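## Task

Pull the white plastic card case out of the drawer of the small wooden box, set it down directly on the table surface with nothing under it, and push the drawer closed. The box must stay roughly in its original spot and orientation, and the other item must remain inside the drawer. Anything that stays in place only because the robot is still holding it does not count.

## Robot and tools

Robot: two 6-joint arms, left_arm and right_arm, each with a parallel two-finger gripper. The names are labels, not image sides. Scene frame: origin on the table top midway between the arms, +x out over the table, +z up, left_arm on the +y side. Arm roots: left_arm at (+0.038, +0.248, 0) m, quat_wxyz (+0.998, 0, 0, +0.070); right_arm at (-0.013, -0.256, 0) m, quat_wxyz (+0.999, 0, 0, -0.037).

Tool execute_actions, argument actions: a list holding at most one item. An empty list [] moves nothing and just reports the state. A motion item is {"rows": [...], "steps": n} with n from 1 to 15 (15 if omitted); each control step lasts 1/30 s. Up to 15 rows; each row is used for one step and the final row repeats to fill the remaining steps. A wait item is {"steps": n} with n up to 300 and no rows; it returns once n steps have passed since the previous result, counting the time spent writing. Optional pictures (boolean) turns the six camera images on or off; they come by default.

Each row is one flat list of 14 numbers covering both arms, even if only one moves: left_arm waist, shoulder, elbow, wrist pitch, wrist yaw, wrist roll, gripper opening, then the same seven for right_arm. The six joint numbers are absolute target angles in radians in each joint's own space (the same values the Joint positions line prints), not offsets. Stated ranges: waist -2.618 to 3.054, shoulder 0.000 to 3.142, elbow 0.000 to 3.142, wrist pitch -1.571 to 1.571, wrist yaw -1.571 to 1.571, wrist roll -2.094 to 2.094. A target more than 0.036 rad beyond an end, and farther out than the joint currently is, gets the whole call refused (nothing is sent). True ends may sit up to 0.036 rad either side of the stated ones; requests past the true end are clipped there and the result prints "joint sent to its limit" (possibly referring to an earlier motion). Missing that line does not prove more travel exists. The opening is an absolute command from -1 (closed) to +1 (fully open, pads 0.094 m apart).

Motion limits: each step, a joint's target is held within a fixed distance of its measured angle (per arm: waist 0.202, shoulder 0.258, elbow 0.238, wrist pitch 0.573, wrist yaw and roll 0.522 rad), and if the targets would shift the gripper more than 70 mm from where it is, all are pulled back proportionally. So large moves need several calls. Friction may leave a joint up to about 0.031 rad short, and tiny changes below that may not register. Between calls the arms keep heading for the last row sent until they all nearly stop or a step is HELD; after that only a fresh motion makes them go further, though fingers still finish opening or closing.

Results: the state line shows, per arm, end_effector_position (m) and end_effector_quat_wxyz in the scene frame. That point lies between the finger pads about 1 cm back from the tips; fingers point along the gripper's +z and close along its y. The printed position can be off, more at long reach. Joint positions and Joint velocities give per arm the six joints (rad, rad/s) then pad gap (m, m/s). grip_measured is the finger opening on the command scale; each gripper's reading may be biased by up to about 1 mm, constant within a scene. To hold something keep commanding about 0.03 below grip_measured (less for a lighter grip). Pad force tops out near 50 to 62 N, lower for parts under about 2 mm thick, with a short spike at first contact. "joint command not followed" means a clearance check altered or blocked joint targets on some steps; the rest of the row still ran. HELD flags steps where your row was not (fully) sent. MOTOR HOT appears from 75 °C; at 90 °C that arm halts for 10 s (then that threshold is off for 5 minutes before it can trigger again); at 100 °C the arm and gripper go limp and fall. These show as OVER-TEMPERATURE FAULT lines. Holding loads, even while idle, heats motors, so do not hold longer than needed.

zoom_image: camera (cam_head_left, cam_head_right, cam_high, cam_low, cam_left_wrist, cam_right_wrist) and region [x0, y0, x1, y1] in pixels of that camera's latest 504x504 image, top-left origin, at most 504 by 504. It gives a sharper close-up and moves nothing.

read_manual: section "licences" (default) returns licence texts only.

finished_scene: scene is the current scene's number; it ends and grades that scene irreversibly and starts the next, whose task appears in the result. Replying with no tool call ends everything. After resuming, first call execute_actions with [] to learn the current scene and task.

Geometry notes: the gripper body and finger boxes are in the URDF; a wrist camera mount also sits near the gripper, within 135 mm of the tcp z axis, so allow clearance. Rough order: look, open drawer, grasp the named item, lift it out and place it flat on open table, release, close the drawer, check the box has not moved or turned and the other item is still inside, then finish.

Avoid: knocking anything off the table, dropping or slamming objects, shoving the box hard, collisions or pressing between the two arms, and brief external tugs on held parts or loose objects loosening your grip.

Each tool is called after ">>>" by a JSON object that holds its "method" and its "body".

## Session

>>> {"method": "execute_actions", "body": {"actions": []}}

Scene clock: 0.00 s of 6000.00 s.
left_arm: end_effector_position=(+0.2501, +0.4743, +0.1330) grip_measured=+1.000 end_effector_quat_wxyz=(+0.416, +0.296, +0.705, +0.492) | right_arm: end_effector_position=(+0.3570, -0.5585, +0.3866) grip_measured=+1.000 end_effector_quat_wxyz=(+0.611, +0.736, +0.290, -0.027)
Joint positions: left_arm=[1.041 1.125 0.128 0.776 0.697 1.411 0.094] | right_arm=[-0.355  1.643  1.723 -0.44   0.777  1.41   0.094]
Joint velocities: left_arm=[ 0.022 -0.032  0.027  0.051  0.051  0.007  0.   ] | right_arm=[-0.012 -0.007 -0.012 -0.022  0.037 -0.037  0.   ]

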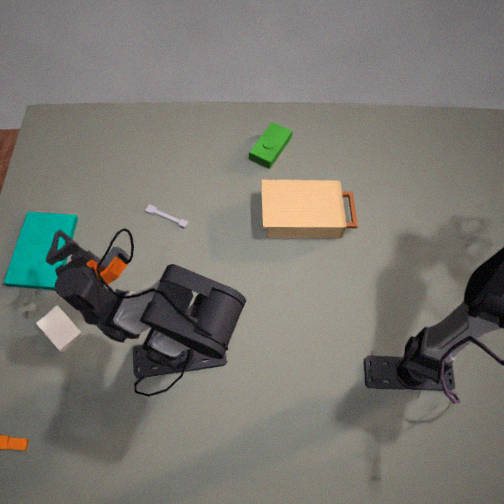

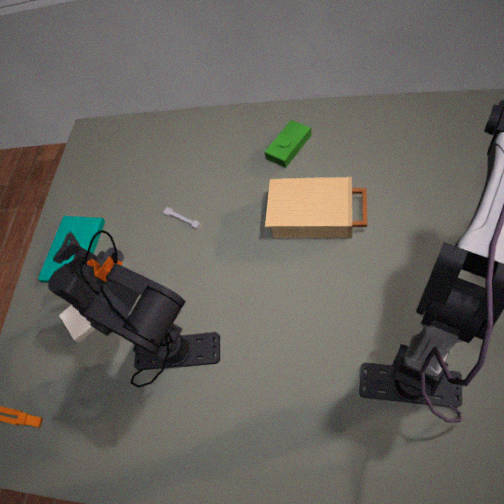

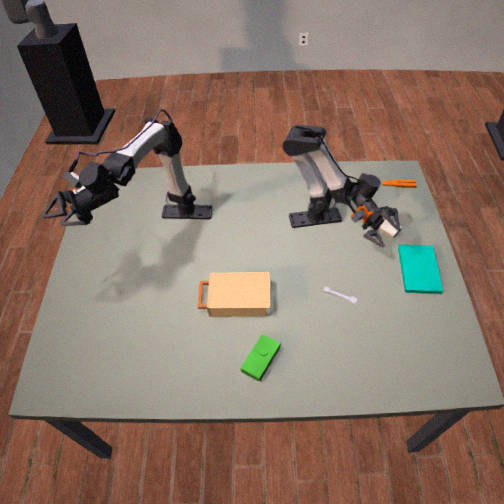

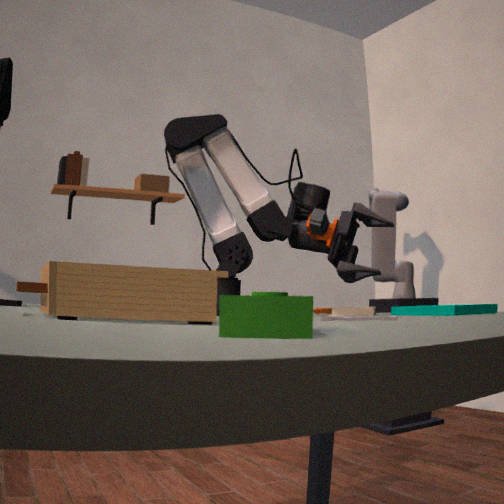

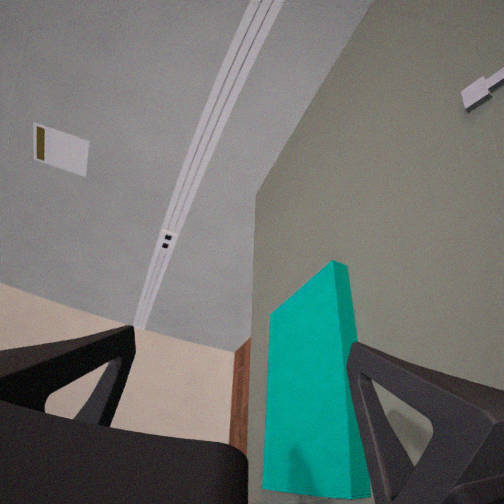

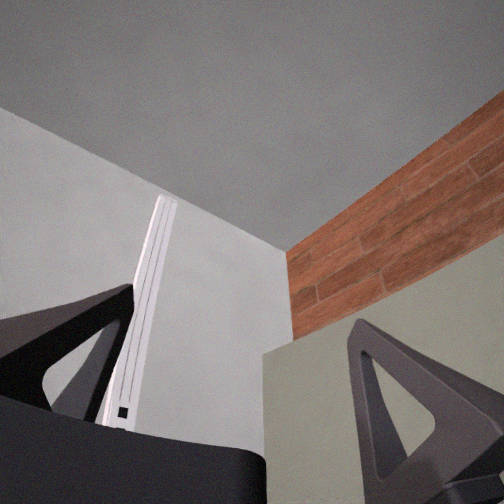

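>>> {"method": "execute_actions", "body": {"actions": [{"rows":[[0.3,1.3,1.4,-0.8,0,0,-1,0.344,2.0,2.06,-1.54,0,0.27,0]]}], "pictures": false}}

>>> {"method": "execute_actions", "body": {"actions": [{"steps":40}], "pictures": false}}

>>> {"method": "execute_actions", "body": {"actions": [{"rows":[[-0.68,2.088,2.06,-1.54,0,-0.58,-1,0.344,2.088,2.06,-1.54,0,0.27,0]]}], "pictures": false}}

>>> {"method": "execute_actions", "body": {"actions": [{"steps":60}]}}

Scene clock: 34.83 s of 6000.00 s.
left_arm: end_effector_position=(+0.3891, +0.4001, +0.2453) grip_measured=-0.987 end_effector_quat_wxyz=(+0.398, -0.116, +0.905, +0.098) | right_arm: end_effector_position=(+0.4754, -0.3381, +0.2490) grip_measured=+0.002 end_effector_quat_wxyz=(+0.339, +0.446, +0.829, -0.008)
Joint positions: left_arm=[ 0.291  1.303  1.224 -0.647  0.047  0.155  0.001] | right_arm=[ 0.005  1.922  2.002 -1.01   0.278  0.824  0.047]
Joint velocities: left_arm=[ 0.042 -0.012  2.21  -1.15  -0.271 -0.96  -0.   ] | right_arm=[ 0.882  0.295  0.134 -1.385 -0.696 -1.458  0.   ]
Steps of this call (steps 1 to 90: nothing new was sent; then 31.33 s passed at rest; steps 91 to 105: all 15 steps of this action). Readings (joint positions):
91: left_arm=[1.009 1.140 0.158 0.706 0.631 1.341] | right_arm=[-0.349 1.653 1.741 -0.469 0.756 1.383]
92: left_arm=[0.938 1.193 0.230 0.588 0.529 1.241] | right_arm=[-0.336 1.672 1.777 -0.511 0.722 1.343]
94: left_arm=[0.800 1.276 0.385 0.360 0.339 1.045] | right_arm=[-0.291 1.720 1.847 -0.584 0.648 1.265]
98: left_arm=[0.524 1.303 0.688 -0.091 0.133 0.653] | right_arm=[-0.191 1.814 1.941 -0.719 0.502 1.118]
105: the state above

Scene clock: 36.17 s of 6000.00 s.
left_arm: end_effector_position=(+0.3774, +0.4024, +0.2963) grip_measured=-0.987 end_effector_quat_wxyz=(+0.416, -0.190, +0.885, +0.087) | right_arm: end_effector_position=(+0.3648, -0.1512, +0.1873) grip_measured=+0.002 end_effector_quat_wxyz=(+0.054, +0.003, +0.998, +0.011)
Joint positions: left_arm=[ 0.293  1.291  1.399 -0.801  0.011  0.005  0.001] | right_arm=[ 0.349  1.979  2.044 -1.525  0.008  0.281  0.047]
Joint velocities: left_arm=[-0.012  0.012 -0.002 -0.051  0.037  0.007 -0.001] | right_arm=[-0.012  0.007  0.017 -0.081  0.066 -0.022  0.   ]
Steps of this call (steps 1 to 40: the robot went on to your last target). Readings (joint positions):
1: left_arm=[0.292 1.303 1.291 -0.673 0.040 0.124] | right_arm=[0.037 1.931 2.006 -1.057 0.253 0.776]
2: left_arm=[0.293 1.301 1.344 -0.683 0.034 0.100] | right_arm=[0.072 1.940 2.010 -1.103 0.228 0.725]
4: left_arm=[0.293 1.291 1.394 -0.694 0.026 0.066] | right_arm=[0.147 1.954 2.016 -1.188 0.183 0.632]
8: left_arm=[0.293 1.291 1.399 -0.752 0.017 0.029] | right_arm=[0.309 1.975 2.036 -1.352 0.091 0.451]
40: the state above

Scene clock: 36.67 s of 6000.00 s.
left_arm: end_effector_position=(+0.4232, +0.1056, +0.1262) grip_measured=-0.987 end_effector_quat_wxyz=(+0.008, -0.090, +0.996, +0.000) | right_arm: end_effector_position=(+0.3713, -0.1493, +0.1525) grip_measured=+0.002 end_effector_quat_wxyz=(+0.009, +0.003, +1.000, -0.001)
Joint positions: left_arm=[-0.496  2.116  2.007 -1.446 -0.007 -0.536  0.001] | right_arm=[ 0.349  2.08   2.057 -1.531  0.007  0.281  0.047]
Joint velocities: left_arm=[-1.609  0.344  0.007 -0.344 -0.051 -0.212  0.001] | right_arm=[ 0.002 -0.007 -0.012 -0.037  0.051  0.022  0.   ]
Steps of this call (steps 1 to 15: all 15 steps of this action). Readings (joint positions):
1: left_arm=[0.272 1.319 1.440 -0.877 -0.001 -0.062] | right_arm=[0.349 1.986 2.047 -1.528 0.008 0.281]
2: left_arm=[0.223 1.378 1.523 -0.990 -0.008 -0.156] | right_arm=[0.349 1.998 2.055 -1.531 0.008 0.281]
4: left_arm=[0.097 1.529 1.687 -1.168 -0.009 -0.301] | right_arm=[0.349 2.031 2.057 -1.531 0.008 0.281]
8: left_arm=[-0.137 1.838 1.951 -1.343 -0.008 -0.446] | right_arm=[0.349 2.078 2.057 -1.531 0.007 0.281]
15: the state above

Scene clock: 38.67 s of 6000.00 s.
left_arm: end_effector_position=(+0.3758, +0.0444, +0.1361) grip_measured=-0.987 end_effector_quat_wxyz=(-0.018, -0.019, +1.000, +0.007) | right_arm: end_effector_position=(+0.3713, -0.1493, +0.1525) grip_measured=+0.002 end_effector_quat_wxyz=(+0.009, +0.003, +1.000, -0.001)
Joint positions: left_arm=[-0.677  2.108  2.033 -1.534  0.008 -0.575  0.001] | right_arm=[ 0.349  2.08   2.057 -1.531  0.007  0.281  0.047]
Joint velocities: left_arm=[ 0.002 -0.012 -0.017  0.022  0.007 -0.037 -0.   ] | right_arm=[-0.002 -0.002 -0.007 -0.007  0.007 -0.037  0.001]
Steps of this call (steps 1 to 30: the robot went on to your last target; steps 31 to 60: nothing new was sent). Readings (joint positions):
1: left_arm=[-0.553 2.124 2.007 -1.456 -0.007 -0.542] | right_arm=[0.349 2.080 2.057 -1.531 0.007 0.281]
2: left_arm=[-0.609 2.125 2.007 -1.466 -0.005 -0.548] | right_arm=[0.349 2.080 2.057 -1.531 0.007 0.281]
4: left_arm=[-0.696 2.123 2.020 -1.489 0.004 -0.556] | right_arm=[0.349 2.080 2.057 -1.531 0.007 0.281]
8: left_arm=[-0.722 2.110 2.031 -1.515 0.013 -0.566] | right_arm=[0.349 2.080 2.057 -1.531 0.007 0.281]
60: the state above
All arms were judged still, so your last target was given up. Only a new action makes them travel on or press farther. Fingers that are still opening or closing keep moving.

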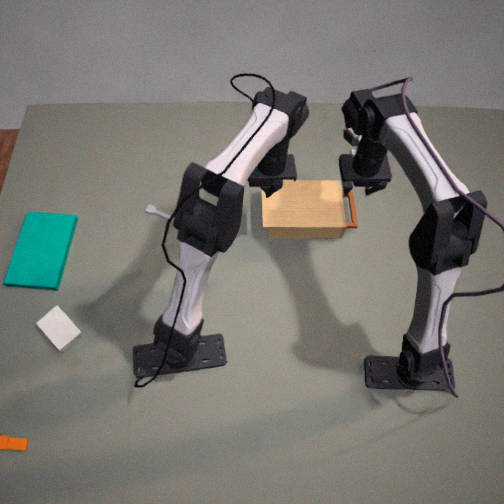

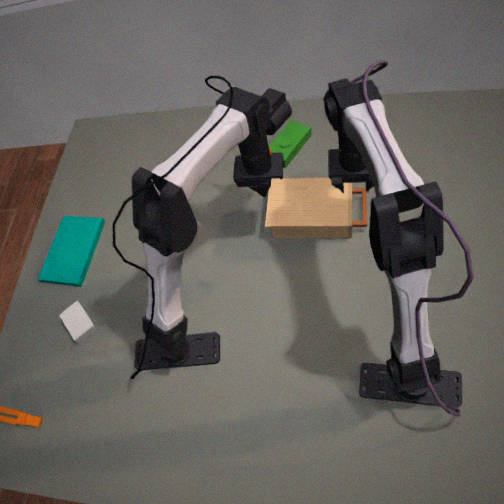

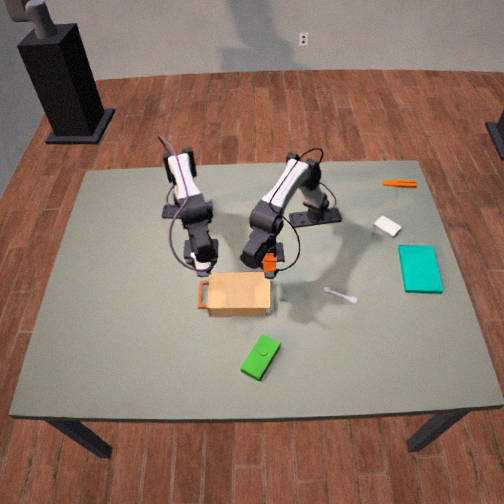

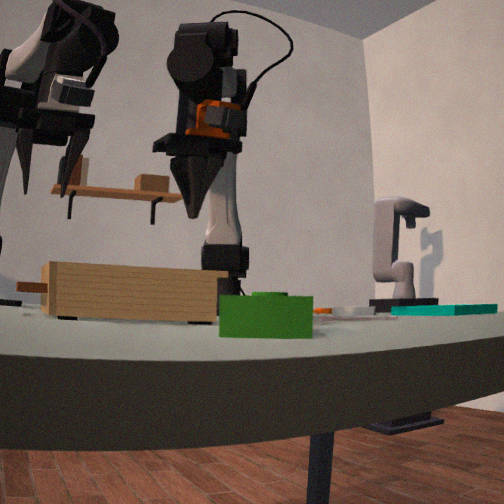

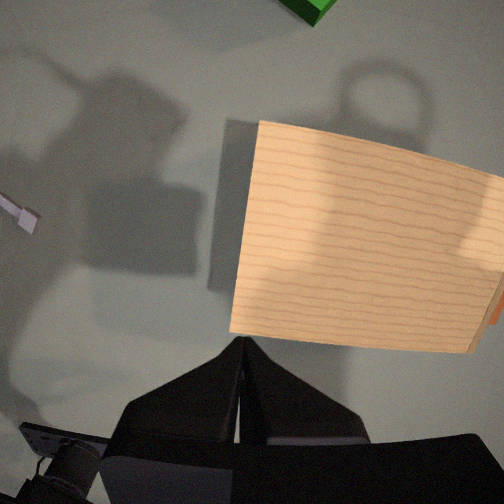

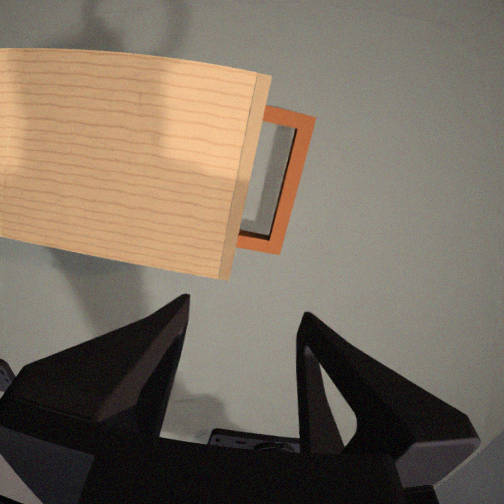

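>>> {"method": "execute_actions", "body": {"actions": [{"rows":[[-0.7,2.13,2.03,-1.48,0,-0.58,-1,0.32,2.1,2.0,-1.46,0,0.32,-0.4],[-0.7,2.13,2.03,-1.48,0,-0.58,-1,0.32,2.1,2.0,-1.46,0,0.32,-0.4],[-0.7,2.13,2.03,-1.48,0,-0.58,-1,0.32,2.1,2.0,-1.46,0,0.32,-0.4],[-0.734,2.18,1.99,-1.36,0,-0.58,-1,0.272,2.125,1.89,-1.322,0,0.32,-0.4]]}], "pictures": false}}

>>> {"method": "execute_actions", "body": {"actions": [{"steps":15}]}}

Scene clock: 51.83 s of 6000.00 s.
left_arm: end_effector_position=(+0.3898, +0.0069, +0.0987) grip_measured=-0.987 end_effector_quat_wxyz=(+0.003, +0.011, +1.000, -0.006) | right_arm: end_effector_position=(+0.3937, -0.1774, +0.1005) grip_measured=-0.398 end_effector_quat_wxyz=(+0.011, +0.058, +0.998, +0.001)
Joint positions: left_arm=[-0.737  2.184  2.004 -1.38   0.006 -0.576  0.001] | right_arm=[ 0.267  2.118  1.907 -1.339  0.003  0.308  0.028]
Joint velocities: left_arm=[ 0.002 -0.007 -0.022  0.007  0.037 -0.007 -0.001] | right_arm=[ 0.017 -0.002 -0.017  0.066 -0.007 -0.022 -0.001]
Steps of this call (steps 1 to 90: nothing new was sent; then 9.67 s passed at rest; steps 91 to 105: all 15 steps of this action). Readings (joint positions):
91: left_arm=[-0.678 2.108 2.033 -1.531 0.008 -0.575] | right_arm=[0.348 2.080 2.052 -1.524 0.007 0.284]
92: left_arm=[-0.680 2.108 2.033 -1.524 0.008 -0.576] | right_arm=[0.345 2.080 2.046 -1.512 0.006 0.289]
94: left_arm=[-0.690 2.112 2.031 -1.502 0.007 -0.576] | right_arm=[0.332 2.080 2.013 -1.474 0.004 0.296]
98: left_arm=[-0.726 2.156 2.019 -1.419 0.006 -0.576] | right_arm=[0.280 2.100 1.922 -1.387 0.003 0.304]
105: the state above

Scene clock: 52.33 s of 6000.00 s.
left_arm: end_effector_position=(+0.3915, +0.0058, +0.0987) grip_measured=-0.987 end_effector_quat_wxyz=(+0.006, +0.011, +1.000, -0.008) | right_arm: end_effector_position=(+0.3966, -0.1769, +0.1006) grip_measured=-0.398 end_effector_quat_wxyz=(+0.016, +0.058, +0.998, +0.003)
Joint positions: left_arm=[-0.737  2.184  2.004 -1.372  0.006 -0.576  0.001] | right_arm=[ 0.267  2.118  1.907 -1.327  0.003  0.309  0.028]
Joint velocities: left_arm=[-0.002  0.002 -0.022 -0.081 -0.007  0.007 -0.001] | right_arm=[-0.012 -0.002  0.012 -0.007 -0.022  0.022 -0.001]
Steps of this call (steps 1 to 15: the robot went on to your last target). Readings (joint positions):
1: left_arm=[-0.737 2.184 2.004 -1.378 0.006 -0.576] | right_arm=[0.267 2.118 1.907 -1.336 0.003 0.309]
2: left_arm=[-0.737 2.184 2.004 -1.377 0.006 -0.576] | right_arm=[0.267 2.118 1.907 -1.335 0.003 0.309]
4: left_arm=[-0.737 2.184 2.004 -1.374 0.006 -0.576] | right_arm=[0.267 2.118 1.907 -1.331 0.003 0.309]
8: left_arm=[-0.737 2.184 2.004 -1.372 0.006 -0.576] | right_arm=[0.267 2.118 1.907 -1.328 0.003 0.309]
15: the state above

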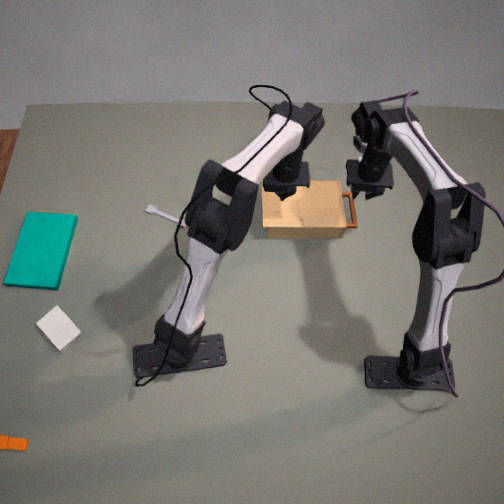

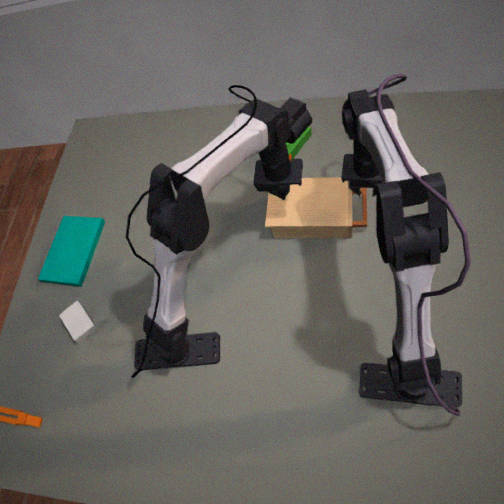

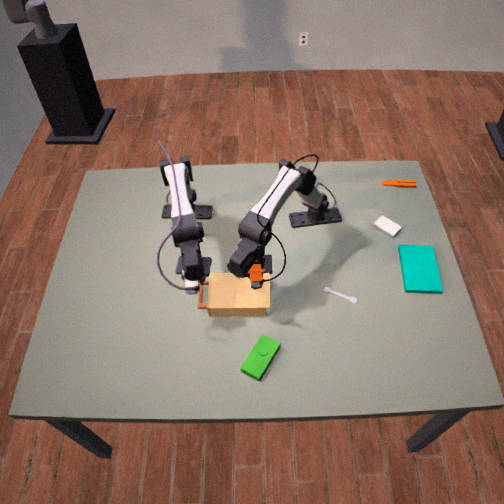

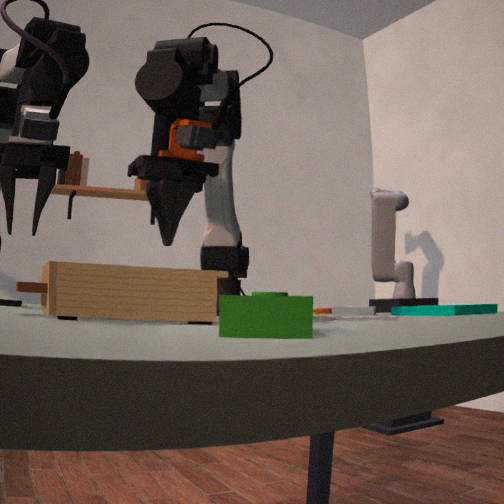

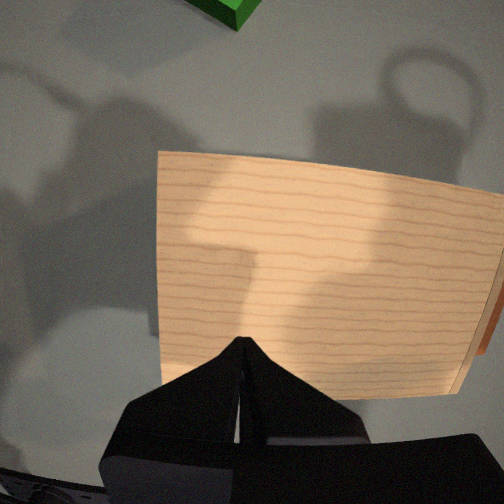

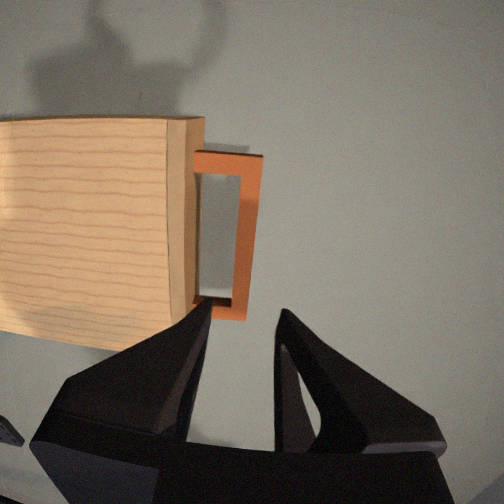

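>>> {"method": "execute_actions", "body": {"actions": [{"rows":[[-0.734,2.19,1.95,-1.33,0,-0.58,-1,0.285,2.13,1.84,-1.28,0,0.3,-0.5],[-0.734,2.19,1.95,-1.33,0,-0.58,-1,0.285,2.13,1.84,-1.28,0,0.3,-0.5],[-0.734,2.19,1.95,-1.33,0,-0.58,-1,0.285,2.13,1.84,-1.28,0,0.3,-0.5],[-0.734,2.19,1.9,-1.29,0,-0.58,-1,0.285,2.14,1.755,-1.208,0,0.3,-0.5]]}]}}

Scene clock: 66.37 s of 6000.00 s.
left_arm: end_effector_position=(+0.3871, +0.0088, +0.0743) grip_measured=-0.987 end_effector_quat_wxyz=(-0.005, +0.011, +1.000, -0.000) | right_arm: end_effector_position=(+0.3873, -0.1744, +0.0632) grip_measured=-0.498 end_effector_quat_wxyz=(-0.002, +0.053, +0.999, -0.002)
Joint positions: left_arm=[-0.737  2.19   1.916 -1.306  0.006 -0.576  0.001] | right_arm=[ 0.278  2.127  1.774 -1.222  0.003  0.31   0.024]
Joint velocities: left_arm=[ 0.007 -0.007 -0.007 -0.007  0.051  0.051 -0.001] | right_arm=[ 0.002 -0.012 -0.002  0.066 -0.007  0.095  0.   ]
Steps of this call (steps 1 to 15: the robot went on to your last target; steps 16 to 90: nothing new was sent; then 10.53 s passed at rest; steps 91 to 105: all 15 steps of this action). Readings (joint positions):
91: left_arm=[-0.737 2.184 1.999 -1.366 0.006 -0.576] | right_arm=[0.268 2.118 1.901 -1.320 0.003 0.310]
92: left_arm=[-0.737 2.184 1.993 -1.360 0.006 -0.576] | right_arm=[0.269 2.117 1.892 -1.311 0.003 0.310]
94: left_arm=[-0.737 2.184 1.968 -1.345 0.006 -0.576] | right_arm=[0.273 2.116 1.860 -1.287 0.003 0.310]
98: left_arm=[-0.737 2.189 1.920 -1.322 0.006 -0.576] | right_arm=[0.278 2.123 1.782 -1.247 0.003 0.310]
105: the state above

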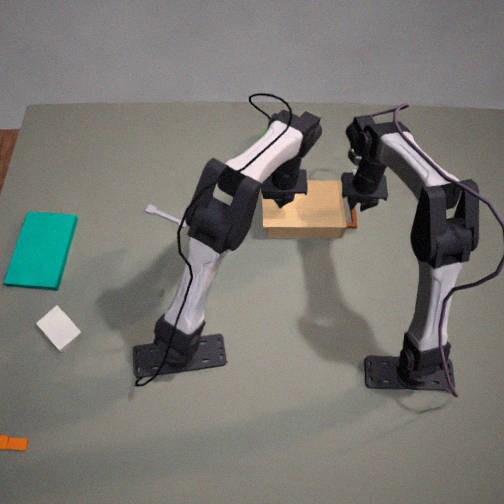

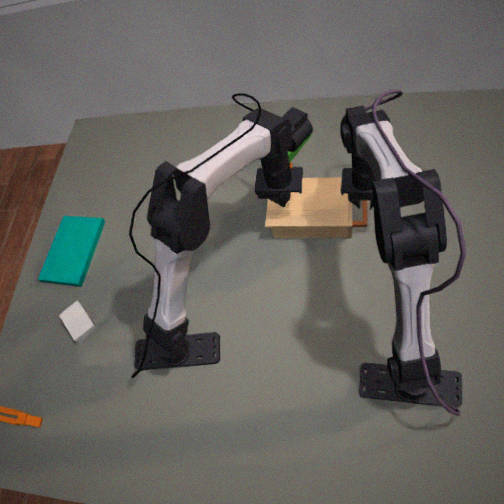

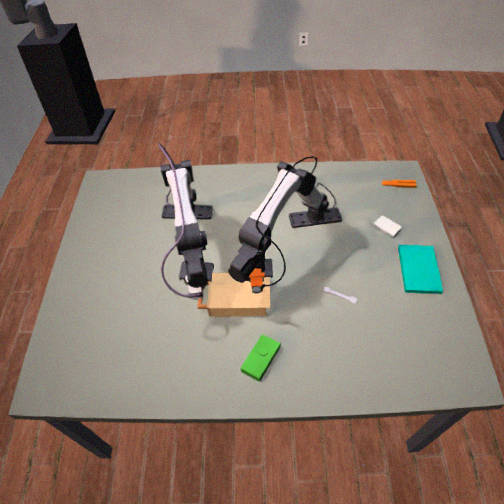

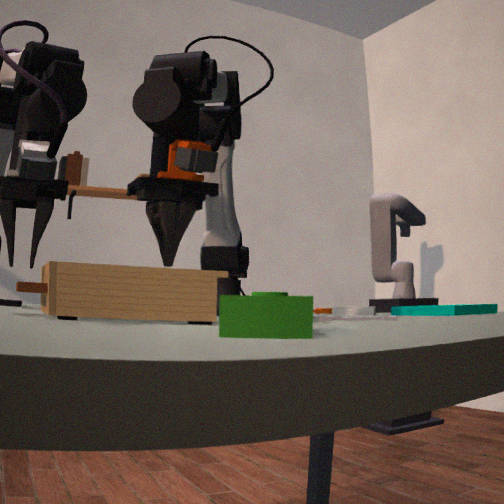

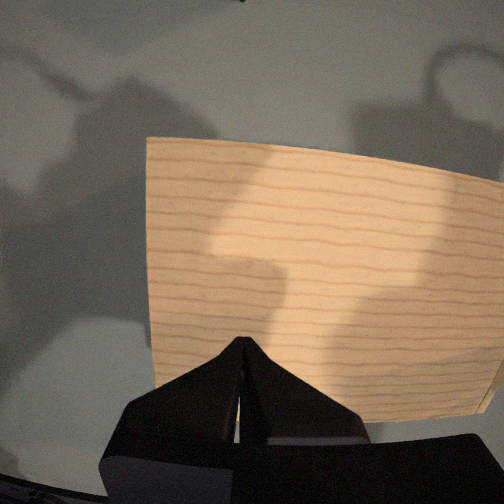

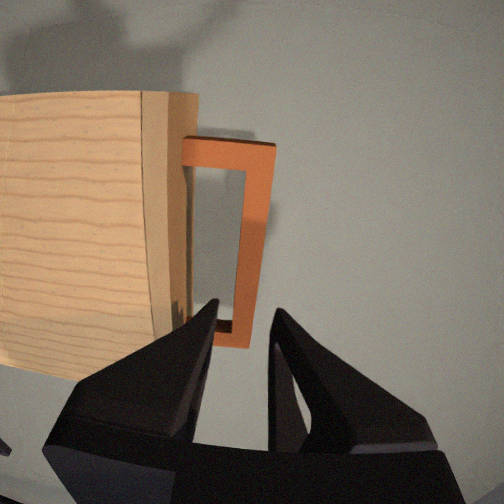

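>>> {"method": "execute_actions", "body": {"actions": [{"rows":[[-0.734,2.22,1.88,-1.26,0,-0.58,-1,0.28,2.16,1.755,-1.13,0,0.3,-0.5],[-0.734,2.22,1.88,-1.26,0,-0.58,-1,0.28,2.16,1.755,-1.13,0,0.3,-0.5],[-0.734,2.22,1.88,-1.26,0,-0.58,-1,0.28,2.16,1.755,-1.13,0,0.3,-0.5],[-0.734,2.23,1.87,-1.24,0,-0.58,-1,0.28,2.2,1.722,-1.11,0,0.3,-0.5]]}]}}

Scene clock: 78.27 s of 6000.00 s.
left_arm: end_effector_position=(+0.3908, +0.0062, +0.0665) grip_measured=-0.987 end_effector_quat_wxyz=(-0.001, +0.011, +1.000, -0.003) | right_arm: end_effector_position=(+0.3996, -0.1719, +0.0335) grip_measured=-0.498 end_effector_quat_wxyz=(+0.005, +0.053, +0.999, -0.000)
Joint positions: left_arm=[-0.737  2.202  1.904 -1.273  0.006 -0.576  0.001] | right_arm=[ 0.278  2.183  1.743 -1.12   0.003  0.31   0.024]
Joint velocities: left_arm=[-0.017 -0.007 -0.007 -0.037  0.007  0.037 -0.   ] | right_arm=[-0.017  0.022 -0.002  0.095  0.066  0.081  0.   ]
Steps of this call (steps 1 to 15: the robot went on to your last target; steps 16 to 90: nothing new was sent; then 8.40 s passed at rest; steps 91 to 105: all 15 steps of this action). Readings (joint positions):
91: left_arm=[-0.737 2.190 1.915 -1.298 0.006 -0.576] | right_arm=[0.278 2.127 1.774 -1.208 0.003 0.310]
92: left_arm=[-0.737 2.192 1.912 -1.292 0.006 -0.576] | right_arm=[0.278 2.127 1.774 -1.195 0.003 0.310]
94: left_arm=[-0.737 2.199 1.906 -1.281 0.006 -0.576] | right_arm=[0.278 2.130 1.772 -1.169 0.003 0.310]
98: left_arm=[-0.737 2.202 1.904 -1.273 0.006 -0.576] | right_arm=[0.278 2.162 1.756 -1.131 0.003 0.310]
105: the state above

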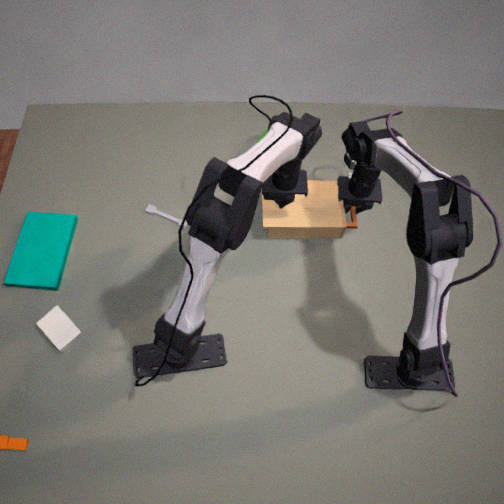

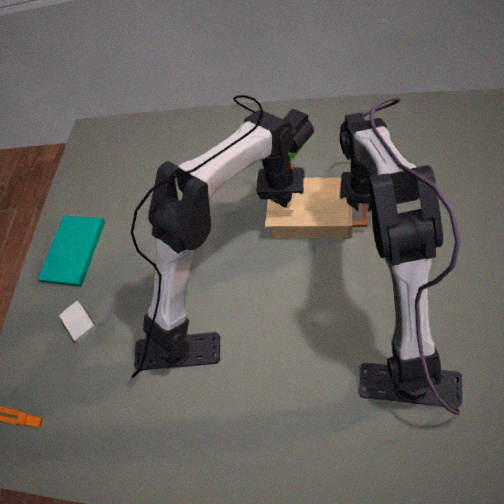

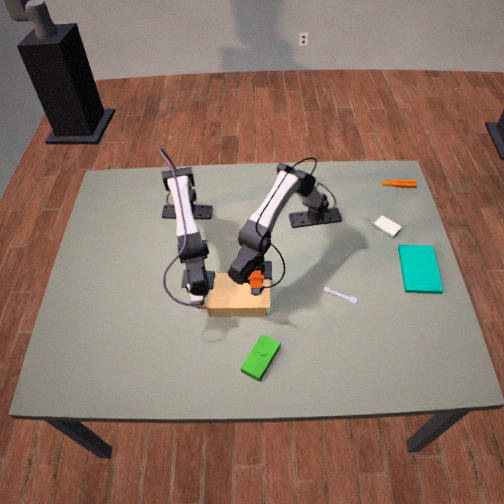

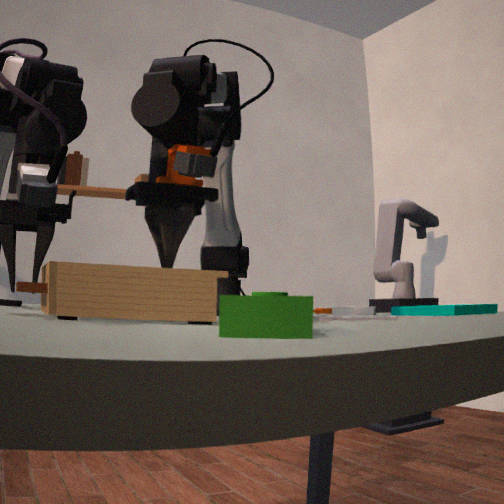

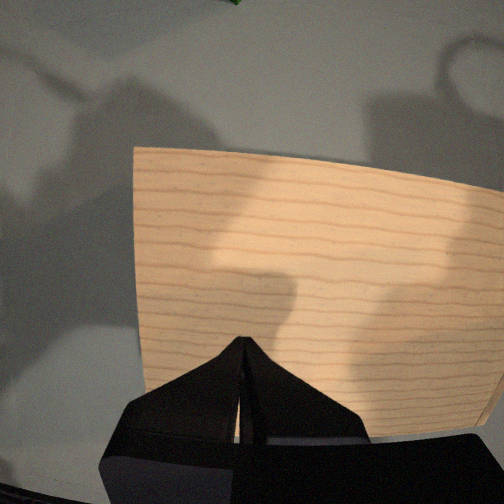

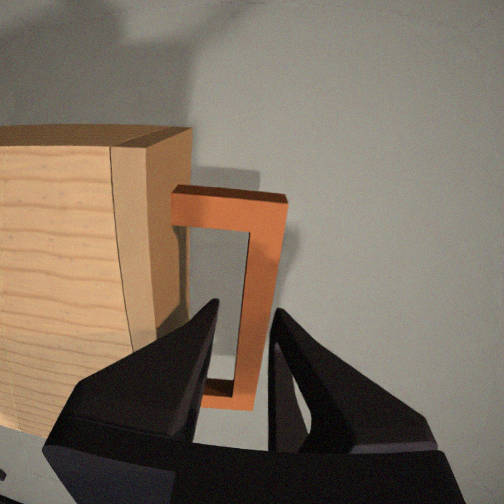

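Drop another cm, press harder, pull.

>>> {"method": "execute_actions", "body": {"actions": [{"rows":[[-0.734,2.27,1.83,-1.26,0,-0.58,-1,0.28,2.2,1.68,-1.09,0,0.3,-0.5],[-0.734,2.27,1.83,-1.26,0,-0.58,-1,0.28,2.2,1.68,-1.09,0,0.3,-0.5],[-0.734,2.27,1.83,-1.26,0,-0.58,-1,0.28,2.2,1.68,-1.09,0,0.3,-0.5],[-0.734,2.27,1.83,-1.26,0,-0.58,-1,0.28,2.2,1.68,-1.09,0,0.3,-0.5],[-0.734,2.27,1.83,-1.26,0,-0.58,-1,0.26,2.2,1.68,-1.09,0,0.28,-0.5],[-0.734,2.27,1.83,-1.26,0,-0.58,-1,0.245,2.2,1.68,-1.09,0,0.26,-0.5],[-0.734,2.27,1.83,-1.26,0,-0.58,-1,0.23,2.2,1.68,-1.09,0,0.25,-0.5],[-0.734,2.27,1.83,-1.26,0,-0.58,-1,0.215,2.2,1.68,-1.09,0,0.23,-0.5],[-0.734,2.27,1.83,-1.26,0,-0.58,-1,0.2,2.2,1.68,-1.09,0,0.22,-0.5],[-0.734,2.27,1.83,-1.26,0,-0.58,-1,0.185,2.2,1.68,-1.09,0,0.2,-0.5],[-0.734,2.27,1.83,-1.26,0,-0.58,-1,0.17,2.2,1.68,-1.09,0,0.19,-0.5]]}]}}

Scene clock: 101.80 s of 6000.00 s.
left_arm: end_effector_position=(+0.3902, +0.0067, +0.0649) grip_measured=-0.987 end_effector_quat_wxyz=(-0.003, +0.011, +1.000, -0.002) | right_arm: end_effector_position=(+0.3959, -0.1821, +0.0246) grip_measured=-0.498 end_effector_quat_wxyz=(-0.010, +0.036, +0.998, +0.044)
Joint positions: left_arm=[-0.737  2.203  1.9   -1.271  0.006 -0.576  0.001] | right_arm=[ 0.217  2.183  1.704 -1.096 -0.09   0.214  0.024]
Joint velocities: left_arm=[ 0.002  0.002 -0.007 -0.022 -0.051 -0.007 -0.001] | right_arm=[-0.037  0.002 -0.017 -0.007 -0.11  -0.081  0.   ]
Steps of this call (steps 1 to 15: the robot went on to your last target; steps 16 to 90: nothing new was sent; then 20.03 s passed at rest; steps 91 to 105: all 15 steps of this action). Readings (joint positions):
91: left_arm=[-0.737 2.203 1.901 -1.272 0.006 -0.576] | right_arm=[0.278 2.183 1.738 -1.110 0.003 0.310]
92: left_arm=[-0.737 2.203 1.900 -1.271 0.006 -0.576] | right_arm=[0.278 2.183 1.731 -1.104 0.003 0.310]
94: left_arm=[-0.737 2.203 1.900 -1.271 0.006 -0.576] | right_arm=[0.278 2.183 1.713 -1.100 0.003 0.310]
98: left_arm=[-0.737 2.203 1.900 -1.271 0.006 -0.576] | right_arm=[0.261 2.183 1.704 -1.099 0.001 0.284]
105: the state above

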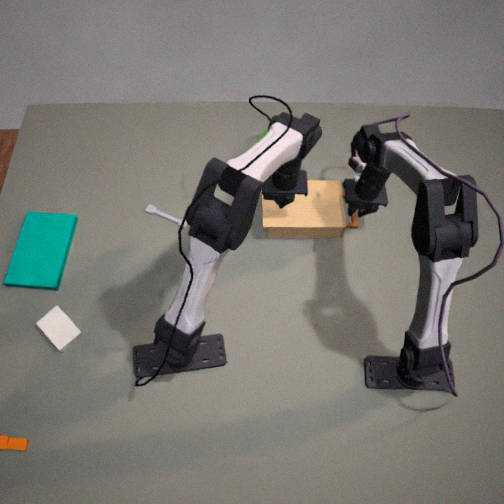

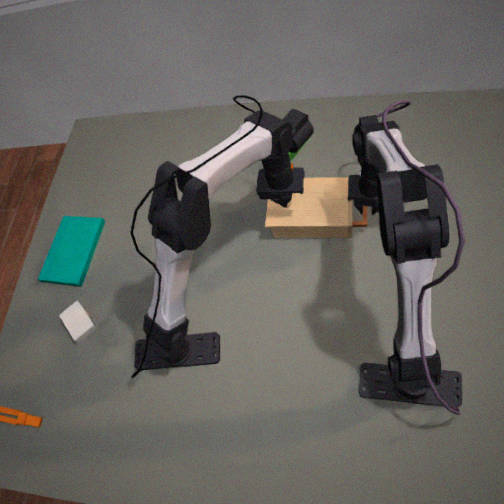

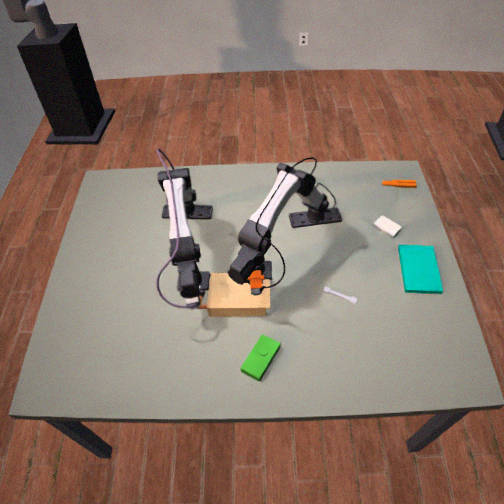

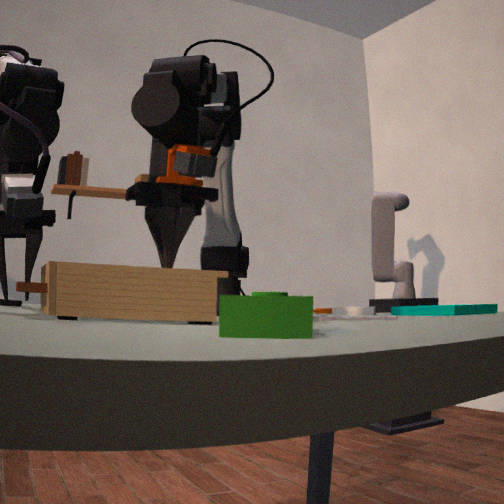

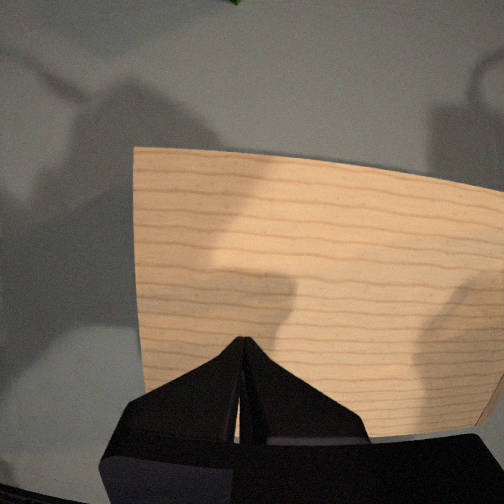

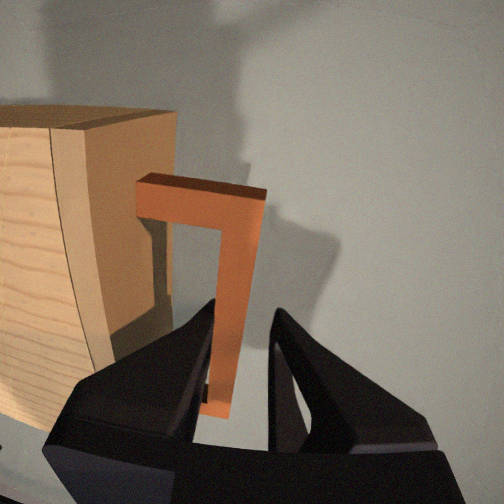

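Stiff catch; bias the wrist yaw.

>>> {"method": "execute_actions", "body": {"actions": [{"rows":[[-0.734,2.31,1.79,-1.26,0,-0.58,-1,0.17,2.2,1.68,-1.09,0.05,0.2,-0.5],[-0.734,2.31,1.79,-1.26,0,-0.58,-1,0.16,2.2,1.68,-1.09,0.1,0.2,-0.5],[-0.734,2.31,1.79,-1.26,0,-0.58,-1,0.15,2.2,1.68,-1.09,0.14,0.2,-0.5]]}]}}

Scene clock: 109.40 s of 6000.00 s.
left_arm: end_effector_position=(+0.3897, +0.0070, +0.0632) grip_measured=-0.987 end_effector_quat_wxyz=(-0.004, +0.011, +1.000, -0.001) | right_arm: end_effector_position=(+0.3958, -0.1957, +0.0241) grip_measured=-0.498 end_effector_quat_wxyz=(-0.009, +0.031, +0.999, +0.016)
Joint positions: left_arm=[-0.737  2.203  1.894 -1.267  0.006 -0.576  0.001] | right_arm=[ 0.208  2.183  1.704 -1.105 -0.035  0.194  0.024]
Joint velocities: left_arm=[-0.012  0.002  0.002  0.022 -0.037  0.022  0.   ] | right_arm=[-0.012  0.002 -0.002 -0.125  0.066  0.007  0.   ]
Steps of this call (steps 1 to 30: the robot went on to your last target; steps 31 to 100: nothing new was sent; then 3.77 s passed at rest; steps 101 to 115: all 15 steps of this action). Readings (joint positions):
101: left_arm=[-0.737 2.203 1.896 -1.269 0.006 -0.576] | right_arm=[0.215 2.183 1.704 -1.096 -0.093 0.194]
102: left_arm=[-0.737 2.203 1.894 -1.267 0.006 -0.576] | right_arm=[0.215 2.183 1.704 -1.096 -0.088 0.194]
104: left_arm=[-0.737 2.203 1.894 -1.267 0.006 -0.576] | right_arm=[0.213 2.183 1.704 -1.099 -0.064 0.194]
108: left_arm=[-0.737 2.203 1.894 -1.267 0.006 -0.576] | right_arm=[0.208 2.183 1.704 -1.104 -0.042 0.194]
115: the state above

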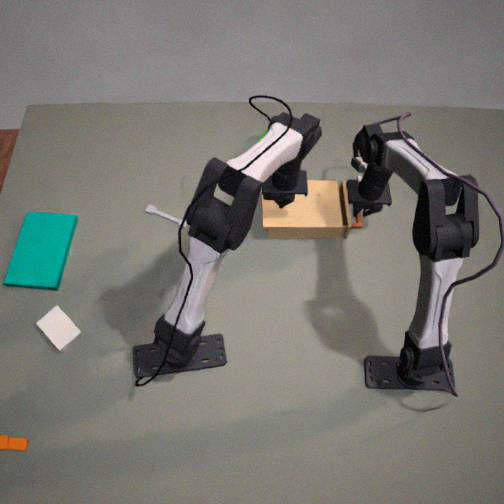

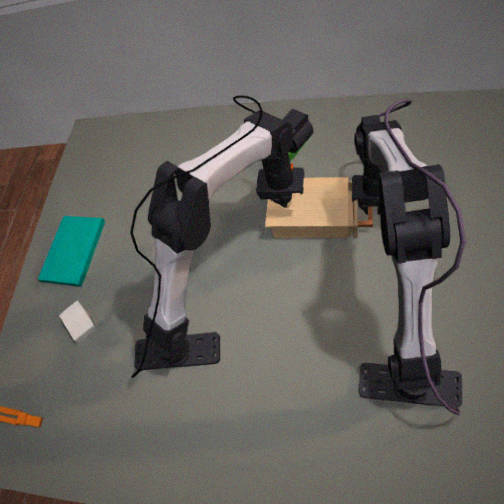

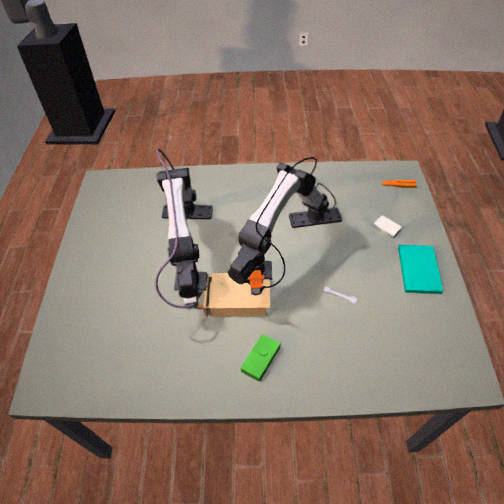

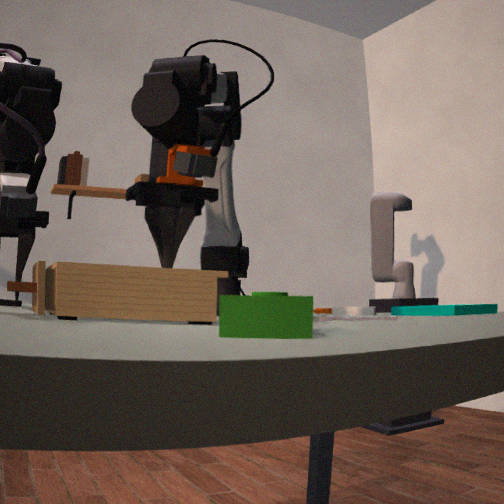

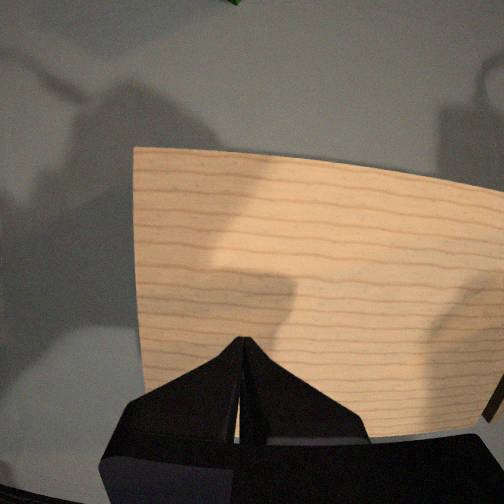

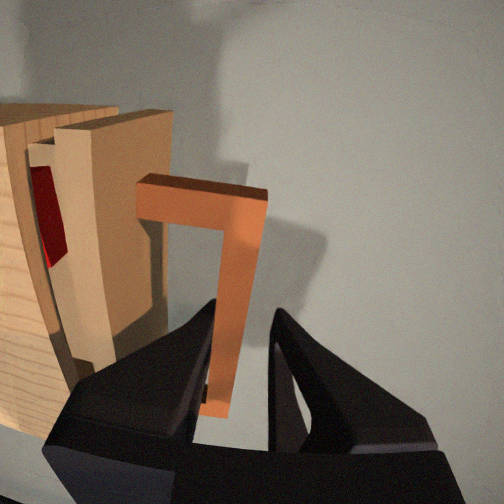

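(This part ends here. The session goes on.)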